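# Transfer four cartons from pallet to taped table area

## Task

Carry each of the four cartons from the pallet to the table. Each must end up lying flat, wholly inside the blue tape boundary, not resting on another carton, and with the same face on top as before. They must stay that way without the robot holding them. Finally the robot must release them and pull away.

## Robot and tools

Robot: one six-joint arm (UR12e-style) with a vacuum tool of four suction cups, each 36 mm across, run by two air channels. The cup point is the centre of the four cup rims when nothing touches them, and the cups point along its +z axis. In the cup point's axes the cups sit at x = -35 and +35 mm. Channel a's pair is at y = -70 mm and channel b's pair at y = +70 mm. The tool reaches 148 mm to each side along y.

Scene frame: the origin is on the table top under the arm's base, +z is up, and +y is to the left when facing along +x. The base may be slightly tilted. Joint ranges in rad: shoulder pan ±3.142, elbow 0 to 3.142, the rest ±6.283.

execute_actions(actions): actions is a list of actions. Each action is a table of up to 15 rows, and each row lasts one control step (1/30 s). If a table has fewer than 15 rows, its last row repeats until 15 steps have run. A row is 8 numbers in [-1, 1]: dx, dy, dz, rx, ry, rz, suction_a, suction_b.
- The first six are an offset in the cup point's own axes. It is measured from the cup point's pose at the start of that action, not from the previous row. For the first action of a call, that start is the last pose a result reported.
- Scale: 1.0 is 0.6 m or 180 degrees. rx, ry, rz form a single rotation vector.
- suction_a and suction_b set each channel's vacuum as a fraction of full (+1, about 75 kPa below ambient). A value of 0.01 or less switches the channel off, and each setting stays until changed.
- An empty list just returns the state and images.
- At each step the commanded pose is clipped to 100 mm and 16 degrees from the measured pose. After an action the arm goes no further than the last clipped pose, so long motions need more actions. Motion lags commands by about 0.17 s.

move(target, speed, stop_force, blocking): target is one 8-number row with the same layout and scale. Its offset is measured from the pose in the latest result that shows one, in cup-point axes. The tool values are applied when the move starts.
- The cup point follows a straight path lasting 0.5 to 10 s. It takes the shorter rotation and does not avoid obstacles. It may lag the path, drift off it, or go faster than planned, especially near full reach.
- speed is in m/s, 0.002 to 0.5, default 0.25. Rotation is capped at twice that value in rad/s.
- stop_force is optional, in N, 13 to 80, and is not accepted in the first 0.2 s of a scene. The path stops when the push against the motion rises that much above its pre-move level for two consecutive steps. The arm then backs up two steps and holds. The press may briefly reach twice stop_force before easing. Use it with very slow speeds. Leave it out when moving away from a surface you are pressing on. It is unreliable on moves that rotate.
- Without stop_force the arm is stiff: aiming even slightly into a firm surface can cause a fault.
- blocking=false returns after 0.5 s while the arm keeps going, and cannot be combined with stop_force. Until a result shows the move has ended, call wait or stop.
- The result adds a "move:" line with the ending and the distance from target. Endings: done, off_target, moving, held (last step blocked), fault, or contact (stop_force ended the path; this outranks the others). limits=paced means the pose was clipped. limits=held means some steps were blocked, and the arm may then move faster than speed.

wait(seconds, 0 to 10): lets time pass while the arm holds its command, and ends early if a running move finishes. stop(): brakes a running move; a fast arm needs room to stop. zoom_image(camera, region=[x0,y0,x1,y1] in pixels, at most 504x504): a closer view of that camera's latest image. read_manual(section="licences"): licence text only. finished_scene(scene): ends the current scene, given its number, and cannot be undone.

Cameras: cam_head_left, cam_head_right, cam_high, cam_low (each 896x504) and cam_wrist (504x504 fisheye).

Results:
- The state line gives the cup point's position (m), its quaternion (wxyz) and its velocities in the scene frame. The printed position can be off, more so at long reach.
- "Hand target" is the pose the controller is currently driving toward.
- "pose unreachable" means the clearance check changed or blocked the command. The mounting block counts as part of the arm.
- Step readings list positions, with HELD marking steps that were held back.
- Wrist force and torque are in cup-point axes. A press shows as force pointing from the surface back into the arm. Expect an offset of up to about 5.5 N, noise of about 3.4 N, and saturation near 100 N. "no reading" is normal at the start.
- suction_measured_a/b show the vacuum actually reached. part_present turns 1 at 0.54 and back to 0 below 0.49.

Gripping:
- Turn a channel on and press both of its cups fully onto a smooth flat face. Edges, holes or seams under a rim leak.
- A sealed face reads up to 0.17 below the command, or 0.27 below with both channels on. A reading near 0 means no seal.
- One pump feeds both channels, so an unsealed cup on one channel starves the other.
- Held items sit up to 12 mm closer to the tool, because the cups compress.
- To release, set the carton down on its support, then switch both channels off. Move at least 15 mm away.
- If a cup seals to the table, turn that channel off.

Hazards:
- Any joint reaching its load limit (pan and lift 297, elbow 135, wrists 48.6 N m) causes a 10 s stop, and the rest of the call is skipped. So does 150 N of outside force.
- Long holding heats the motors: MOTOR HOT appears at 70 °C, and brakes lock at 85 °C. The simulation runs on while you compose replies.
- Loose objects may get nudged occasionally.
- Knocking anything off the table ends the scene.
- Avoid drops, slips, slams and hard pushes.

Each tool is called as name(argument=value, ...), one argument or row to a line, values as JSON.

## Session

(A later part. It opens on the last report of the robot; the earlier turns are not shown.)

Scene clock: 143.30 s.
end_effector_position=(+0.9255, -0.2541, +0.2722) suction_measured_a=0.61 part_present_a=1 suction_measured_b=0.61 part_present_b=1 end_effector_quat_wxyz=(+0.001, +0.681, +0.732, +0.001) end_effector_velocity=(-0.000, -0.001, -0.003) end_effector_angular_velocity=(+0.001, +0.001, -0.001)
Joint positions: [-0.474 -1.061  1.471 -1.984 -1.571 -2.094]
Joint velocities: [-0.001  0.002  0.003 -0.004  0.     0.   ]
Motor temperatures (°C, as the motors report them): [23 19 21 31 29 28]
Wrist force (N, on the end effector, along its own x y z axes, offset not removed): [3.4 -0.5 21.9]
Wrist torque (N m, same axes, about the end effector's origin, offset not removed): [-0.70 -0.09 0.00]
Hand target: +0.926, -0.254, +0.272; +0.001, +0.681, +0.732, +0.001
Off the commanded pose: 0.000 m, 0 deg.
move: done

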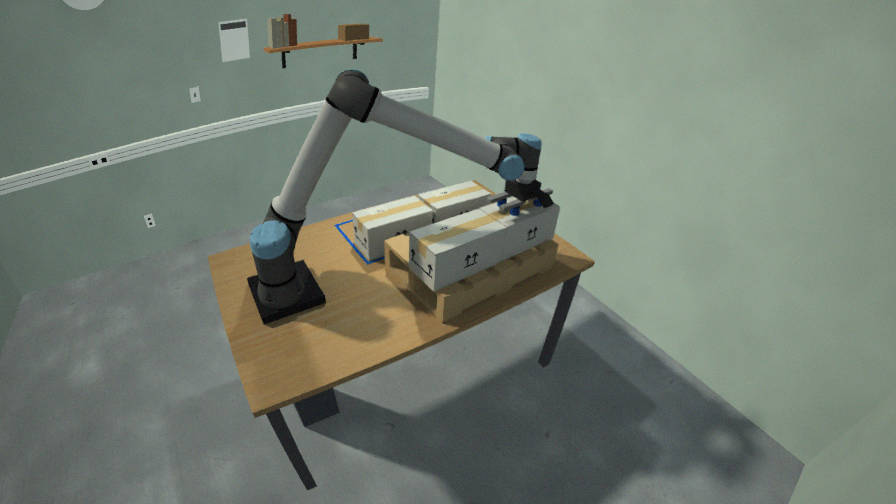

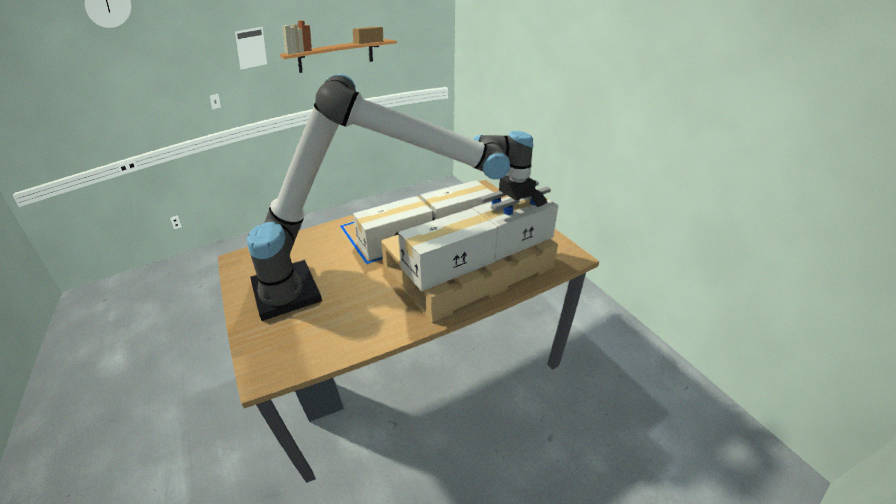

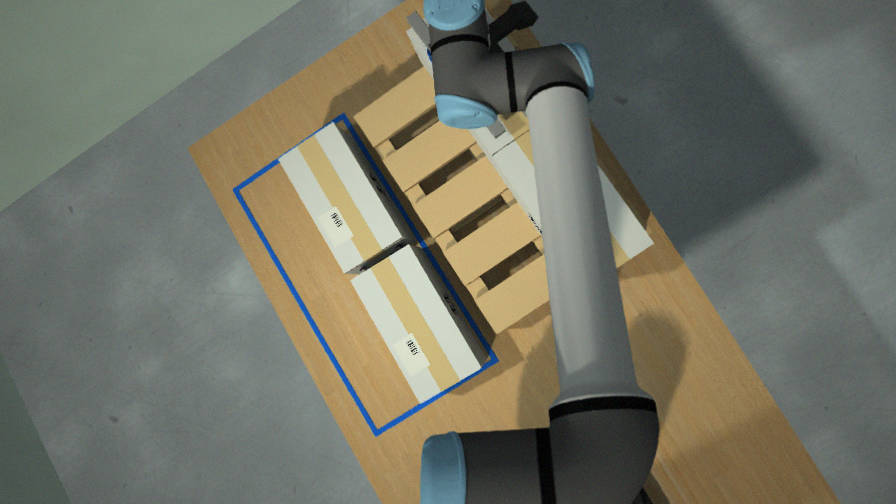

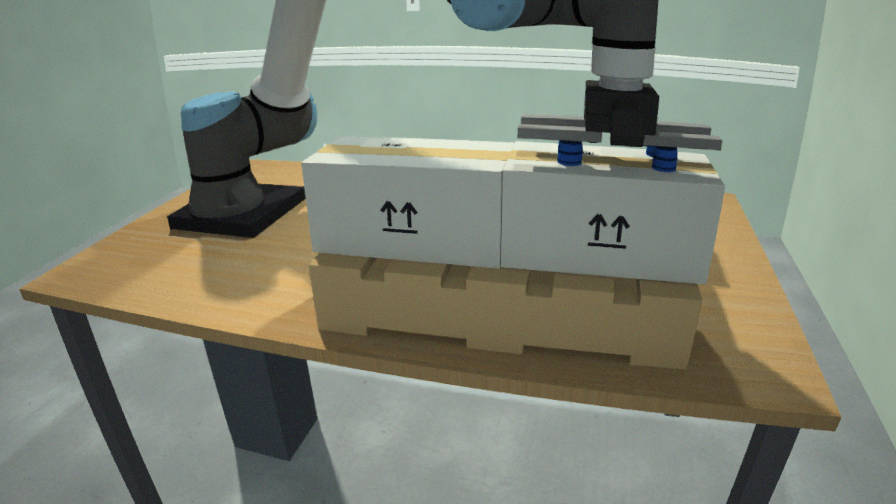

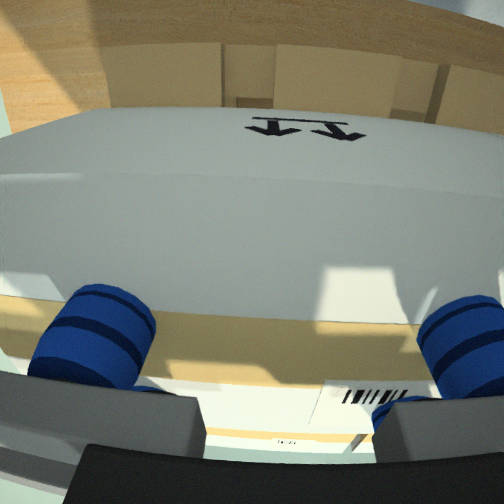

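move(
  target=[0,0.02,-0.082,0,0,0,1,1],
  speed=0.12,
)

move(
  target=[0.949,0.006,0,0,0,0.0145,1,1],
  speed=0.4,
)

Scene clock: 151.07 s.
end_effector_position=(+0.9373, -0.2532, +0.3210) suction_measured_a=0.76 part_present_a=1 suction_measured_b=0.76 part_present_b=1 end_effector_quat_wxyz=(+0.001, +0.681, +0.732, +0.001) end_effector_velocity=(+0.001, +0.001, +0.003) end_effector_angular_velocity=(+0.000, +0.000, +0.000)
Joint positions: [-0.467 -1.073  1.397 -1.899 -1.571 -2.088]
Joint velocities: [ 0.001 -0.    -0.005  0.006  0.     0.   ]
Motor temperatures (°C, as the motors report them): [23 19 21 31 29 28]
Wrist force (N, on the end effector, along its own x y z axes, offset not removed): [-0.9 -1.9 21.2]
Wrist torque (N m, same axes, about the end effector's origin, offset not removed): [-0.83 0.35 0.07]
Hand target: +0.937, -0.253, +0.321; +0.001, +0.681, +0.732, +0.001
Off the commanded pose: 0.000 m, 0 deg.
move: done

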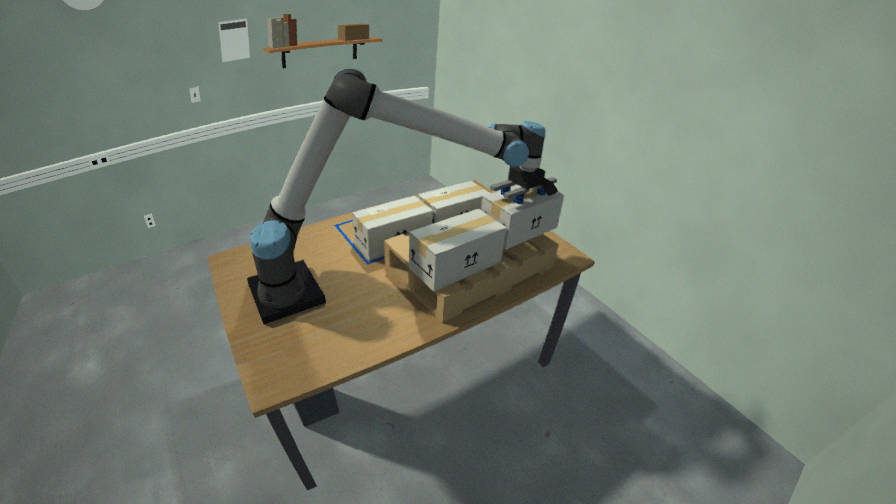

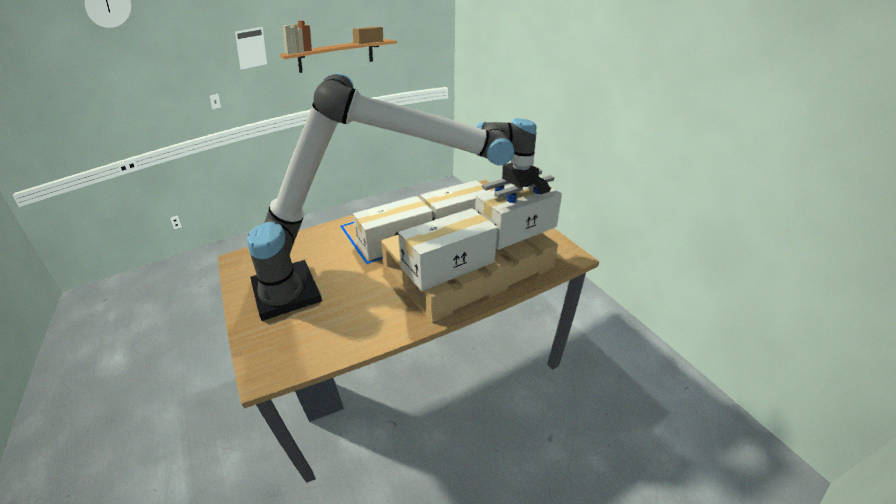

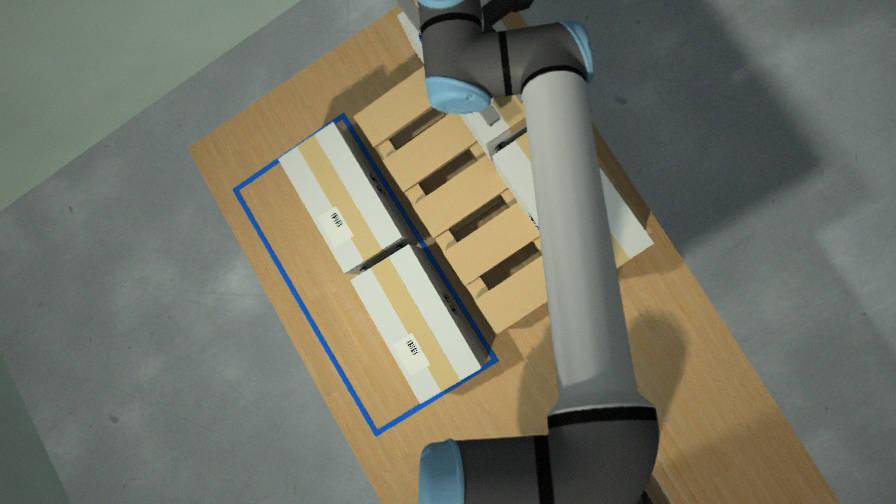

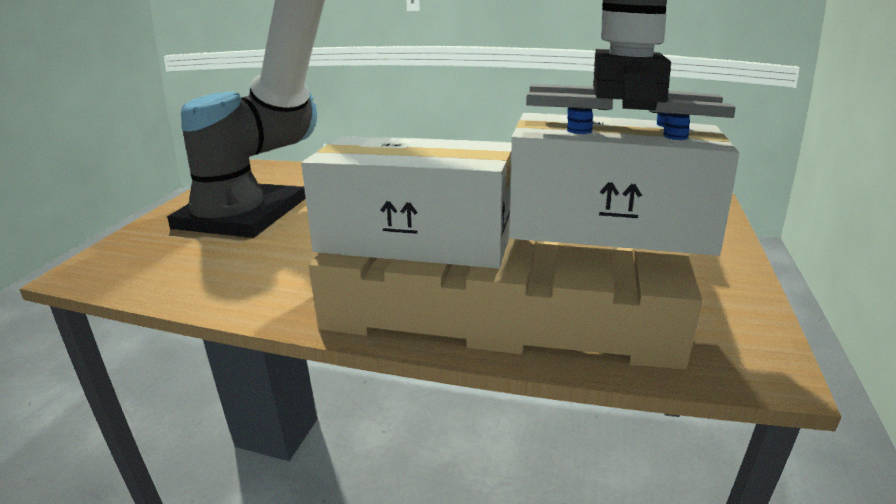

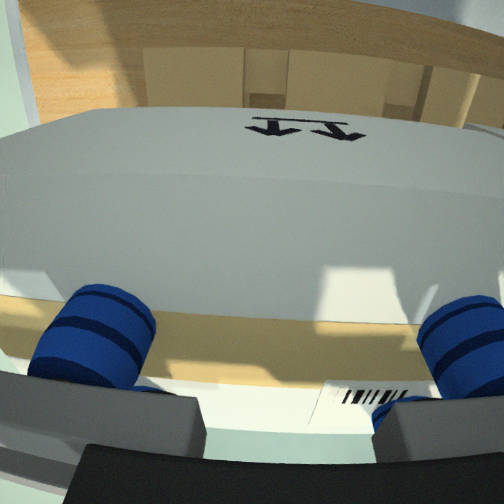

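Scene clock: 153.27 s.
end_effector_position=(+0.8993, +0.3144, +0.3208) suction_measured_a=0.76 part_present_a=1 suction_measured_b=0.76 part_present_b=1 end_effector_quat_wxyz=(+0.001, +0.697, +0.717, +0.001) end_effector_velocity=(+0.000, +0.003, -0.000) end_effector_angular_velocity=(-0.000, +0.001, +0.000)
Joint positions: [ 0.13  -1.101  1.441 -1.914 -1.572 -1.445]
Joint velocities: [ 0.003  0.002 -0.003  0.002 -0.     0.003]
Motor temperatures (°C, as the motors report them): [23 19 21 31 29 28]
Wrist force (N, on the end effector, along its own x y z axes, offset not removed): [1.2 -0.6 19.5]
Wrist torque (N m, same axes, about the end effector's origin, offset not removed): [-0.70 0.09 0.08]
Hand target: +0.899, +0.315, +0.321; +0.001, +0.697, +0.717, +0.001
Off the commanded pose: 0.001 m, 0 deg.
move: done

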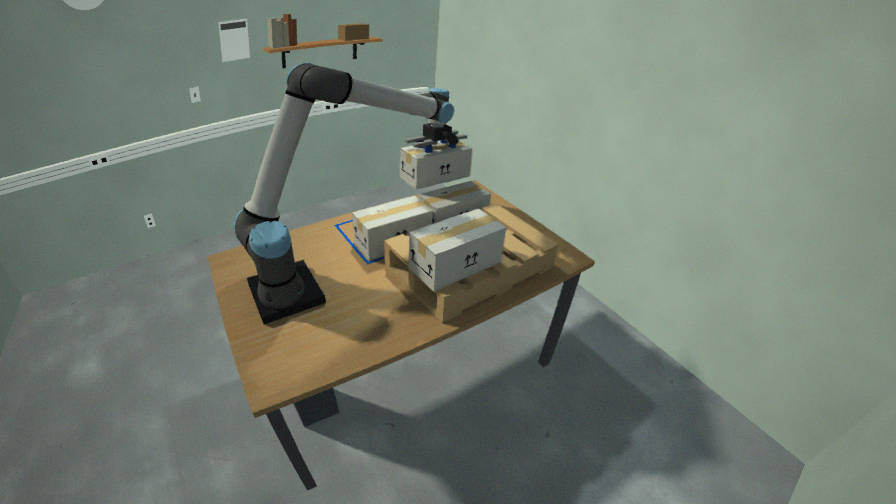

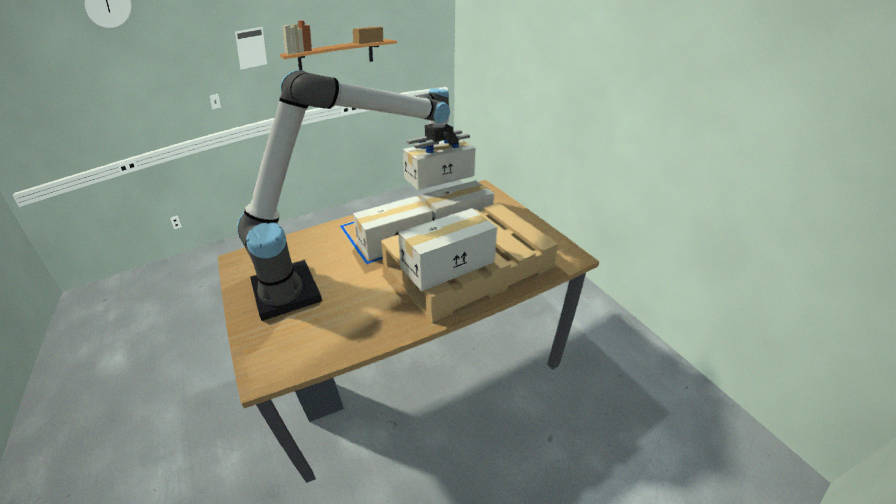

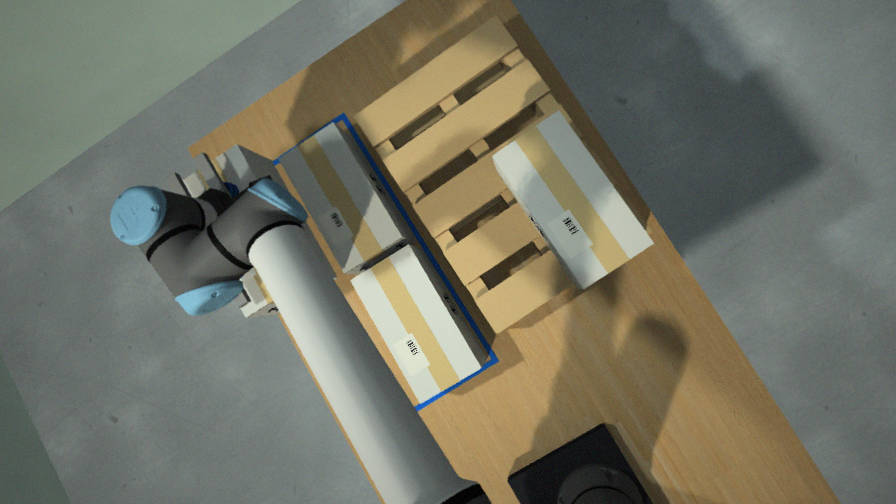

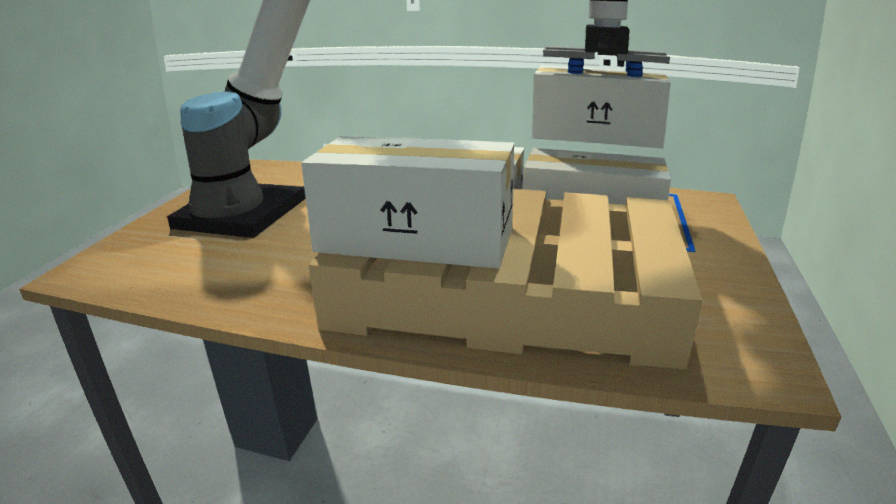

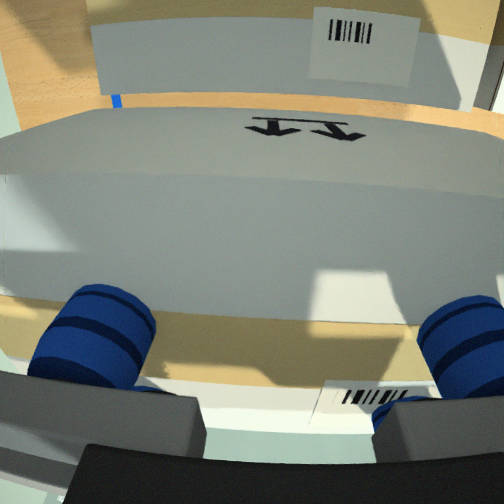

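Gap clear and parallel.

move(
  target=[0,0,0.275,0,0,0,1,1],
  speed=0.22,
)

Scene clock: 158.33 s.
end_effector_position=(+0.8997, +0.3143, +0.1562) suction_measured_a=0.76 part_present_a=1 suction_measured_b=0.76 part_present_b=1 end_effector_quat_wxyz=(+0.001, +0.697, +0.717, +0.001) end_effector_velocity=(+0.000, +0.001, -0.001) end_effector_angular_velocity=(+0.001, -0.002, +0.001)
Joint positions: [ 0.129 -0.979  1.569 -2.163 -1.572 -1.445]
Joint velocities: [ 0.001  0.001  0.    -0.004  0.    -0.   ]
Motor temperatures (°C, as the motors report them): [23 19 21 31 29 28]
Wrist force (N, on the end effector, along its own x y z axes, offset not removed): [0.6 -3.3 21.2]
Wrist torque (N m, same axes, about the end effector's origin, offset not removed): [-1.07 0.14 -0.02]
Hand target: +0.900, +0.314, +0.156; +0.001, +0.697, +0.717, +0.001
Off the commanded pose: 0.000 m, 0 deg.
move: done

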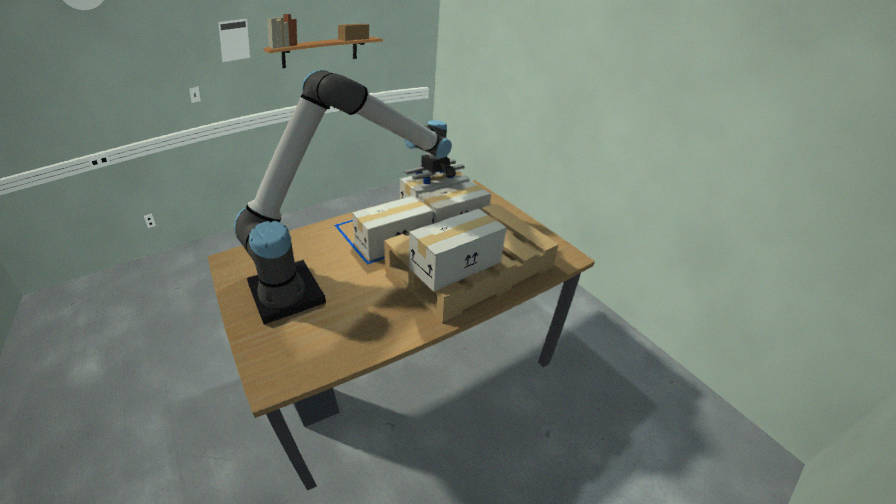

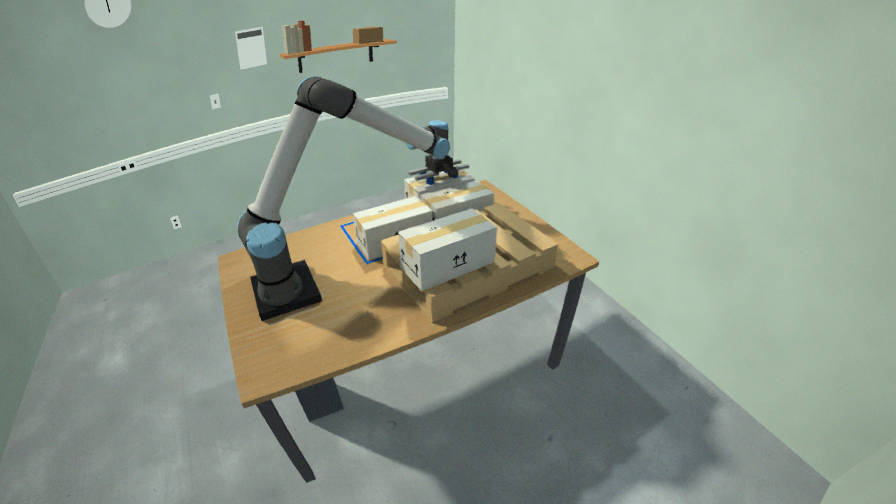

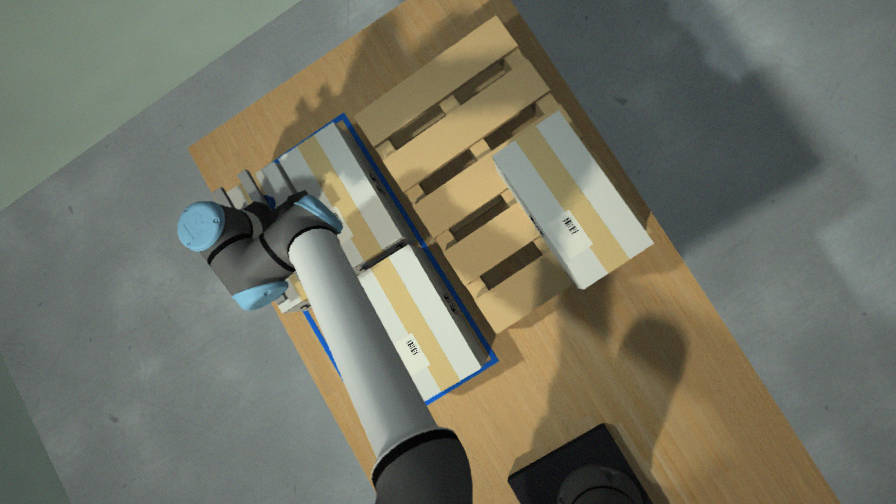

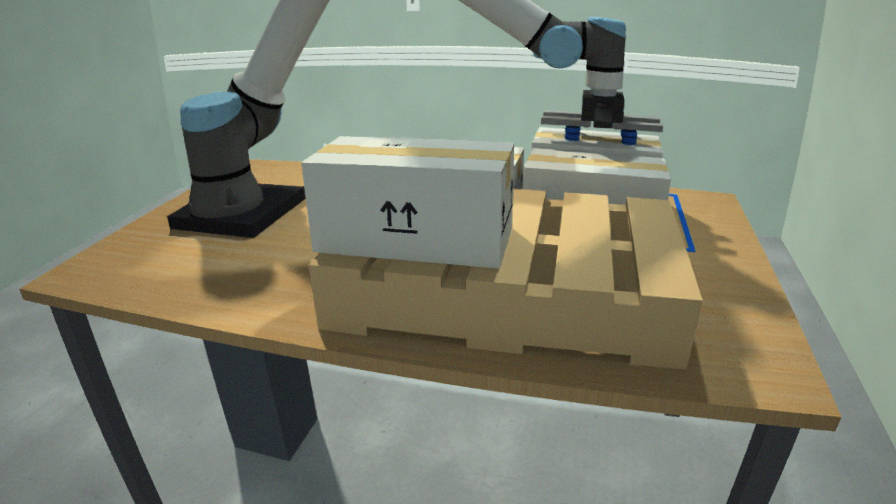

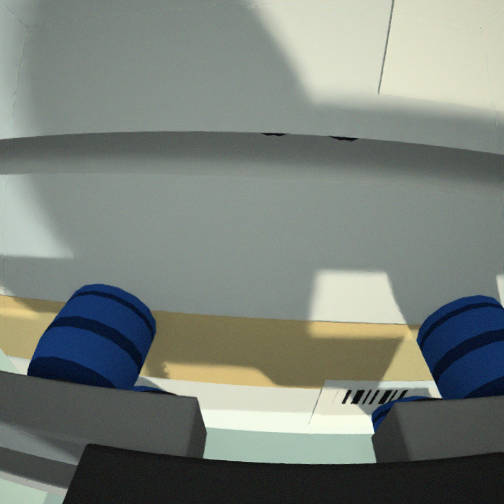

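move(
  target=[-0.0115,0,0.011,0,0,0,1,1],
  speed=0.03,
)

move(
  target=[0,0,0.04,0,0,0,1,1],
  speed=0.01,
  stop_force=15,
)

Scene clock: 164.83 s.
end_effector_position=(+0.8999, +0.3077, +0.1499) suction_measured_a=0.76 part_present_a=1 suction_measured_b=0.76 part_present_b=1 end_effector_quat_wxyz=(+0.001, +0.697, +0.717, +0.001) end_effector_velocity=(+0.001, -0.004, -0.001) end_effector_angular_velocity=(-0.001, -0.001, -0.002)
Joint positions: [ 0.122 -0.976  1.577 -2.175 -1.572 -1.453]
Joint velocities: [-0.004 -0.     0.002 -0.003 -0.001 -0.002]
Motor temperatures (°C, as the motors report them): [23 19 21 31 29 28]
Wrist force (N, on the end effector, along its own x y z axes, offset not removed): [-3.3 -2.1 21.1]
Wrist torque (N m, same axes, about the end effector's origin, offset not removed): [-0.97 0.68 0.13]
Hand target: +0.900, +0.307, +0.150; +0.001, +0.697, +0.717, +0.001
Off the commanded pose: 0.000 m, 0 deg.
move: done

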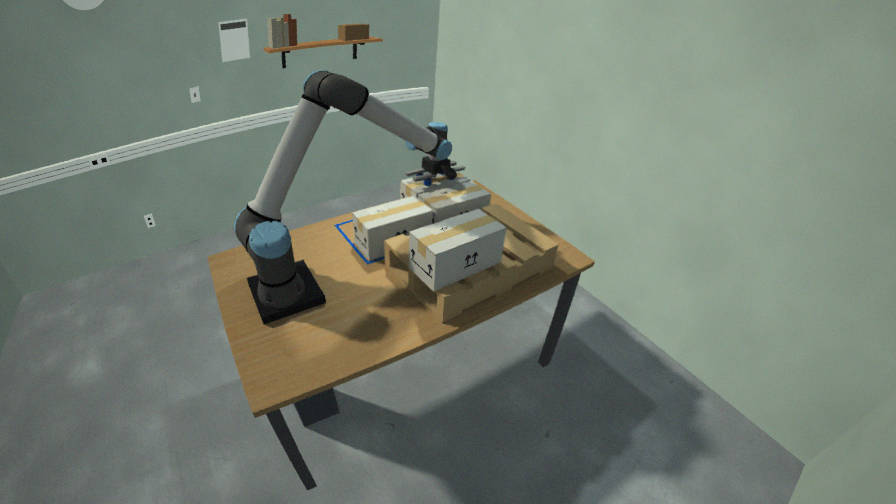

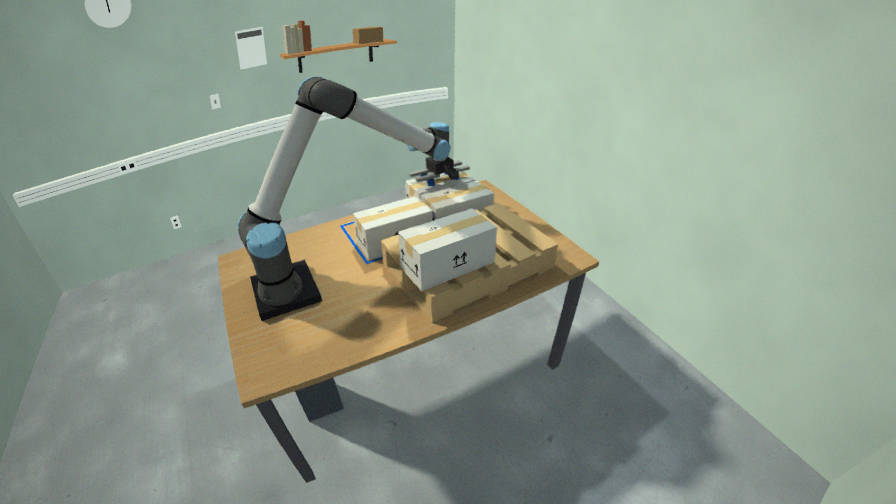

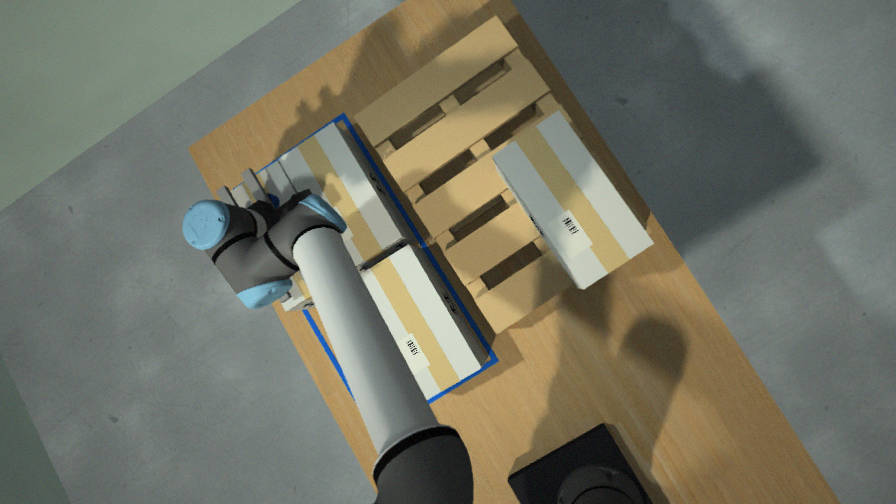

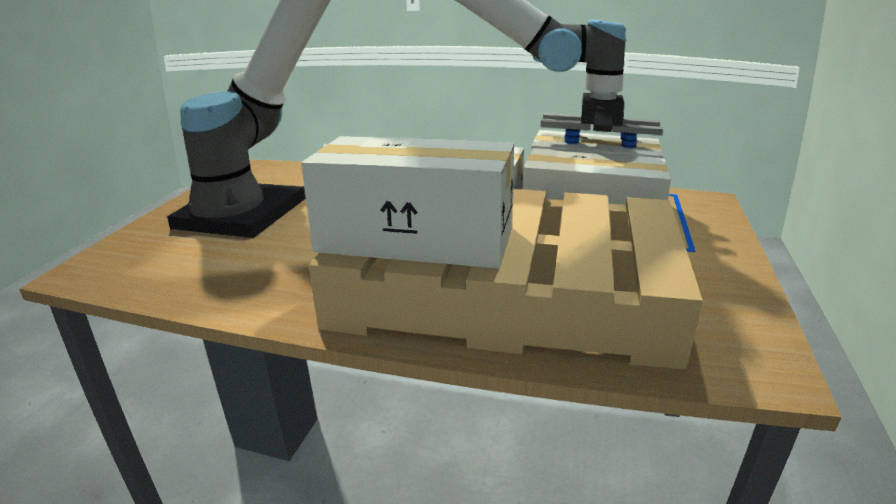

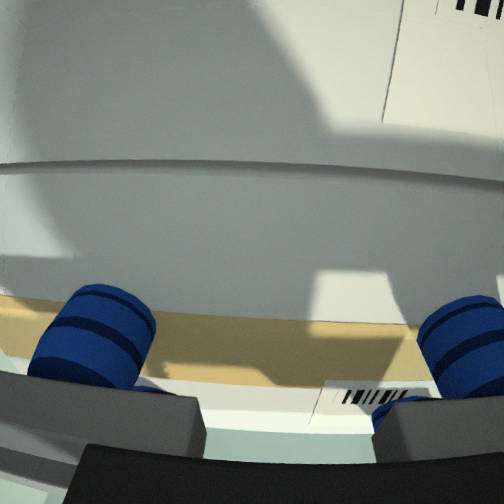

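Scene clock: 165.77 s.
end_effector_position=(+0.9000, +0.3077, +0.1445) suction_measured_a=0.76 part_present_a=1 suction_measured_b=0.76 part_present_b=1 end_effector_quat_wxyz=(+0.001, +0.697, +0.717, +0.001) end_effector_velocity=(-0.001, +0.001, +0.001) end_effector_angular_velocity=(-0.000, +0.003, +0.001)
Joint positions: [ 0.122 -0.971  1.58  -2.183 -1.572 -1.453]
Joint velocities: [ 0.001 -0.001  0.     0.004  0.    -0.   ]
Motor temperatures (°C, as the motors report them): [23 19 21 31 29 28]
Wrist force (N, on the end effector, along its own x y z axes, offset not removed): [3.1 0.0 -27.7]
Wrist torque (N m, same axes, about the end effector's origin, offset not removed): [2.38 -0.02 0.30]
Hand target: +0.900, +0.308, +0.145; +0.001, +0.697, +0.717, +0.001
Off the commanded pose: 0.019 m, 0 deg.
move: contact

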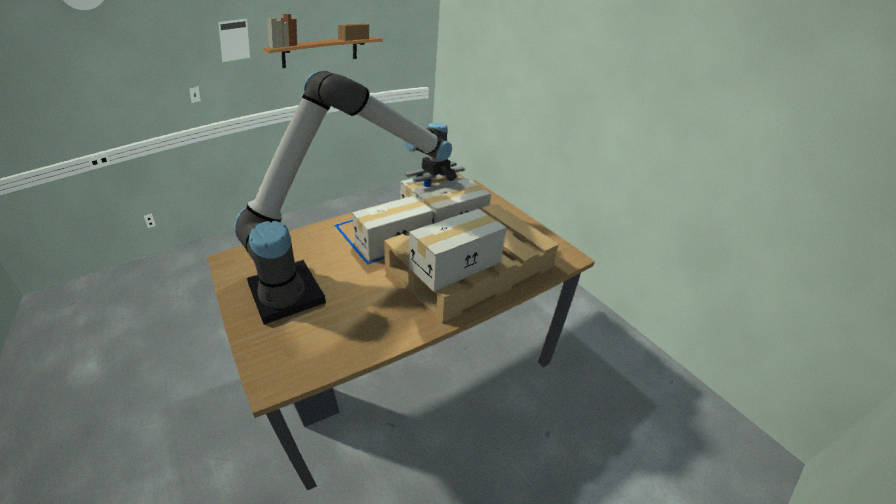

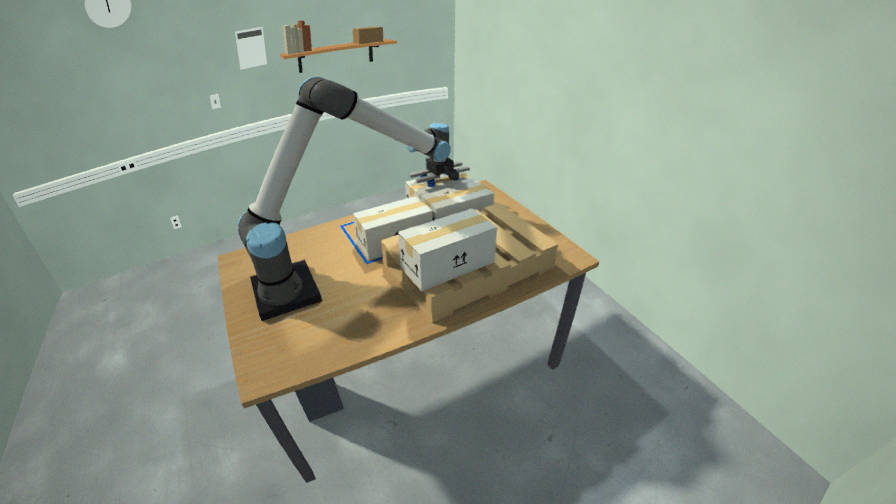

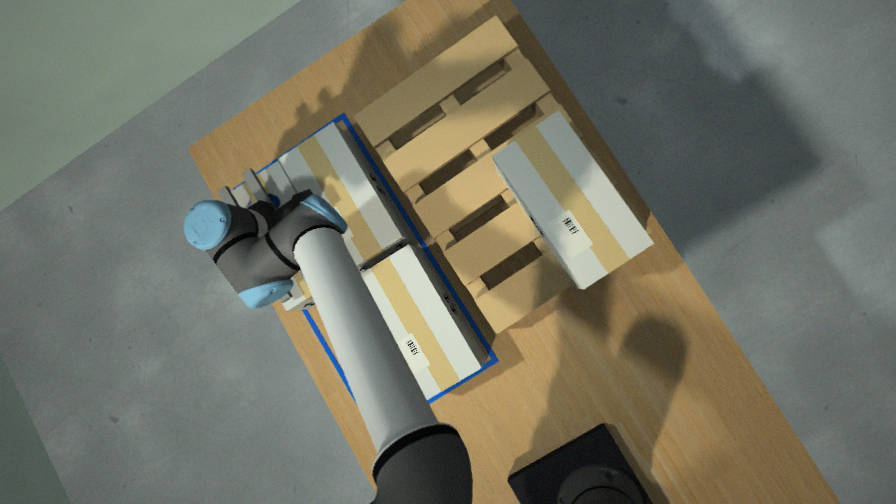

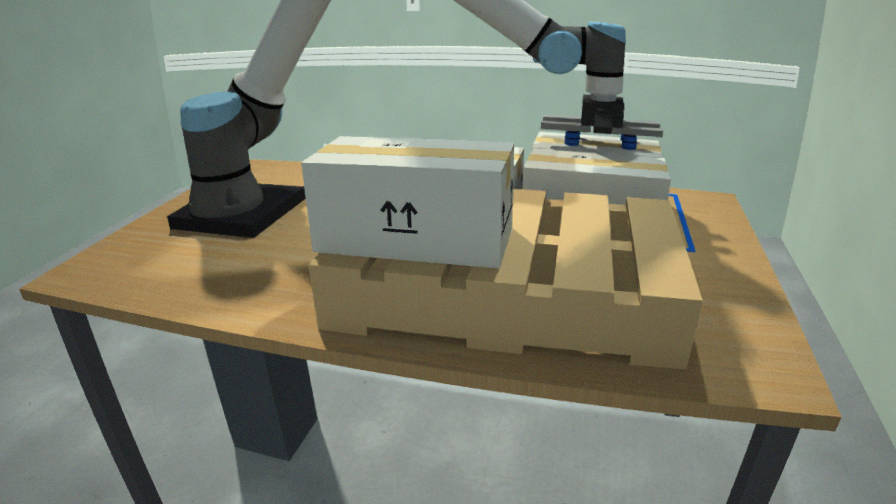

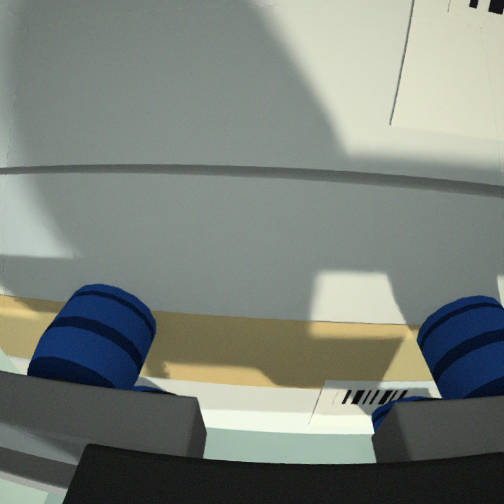

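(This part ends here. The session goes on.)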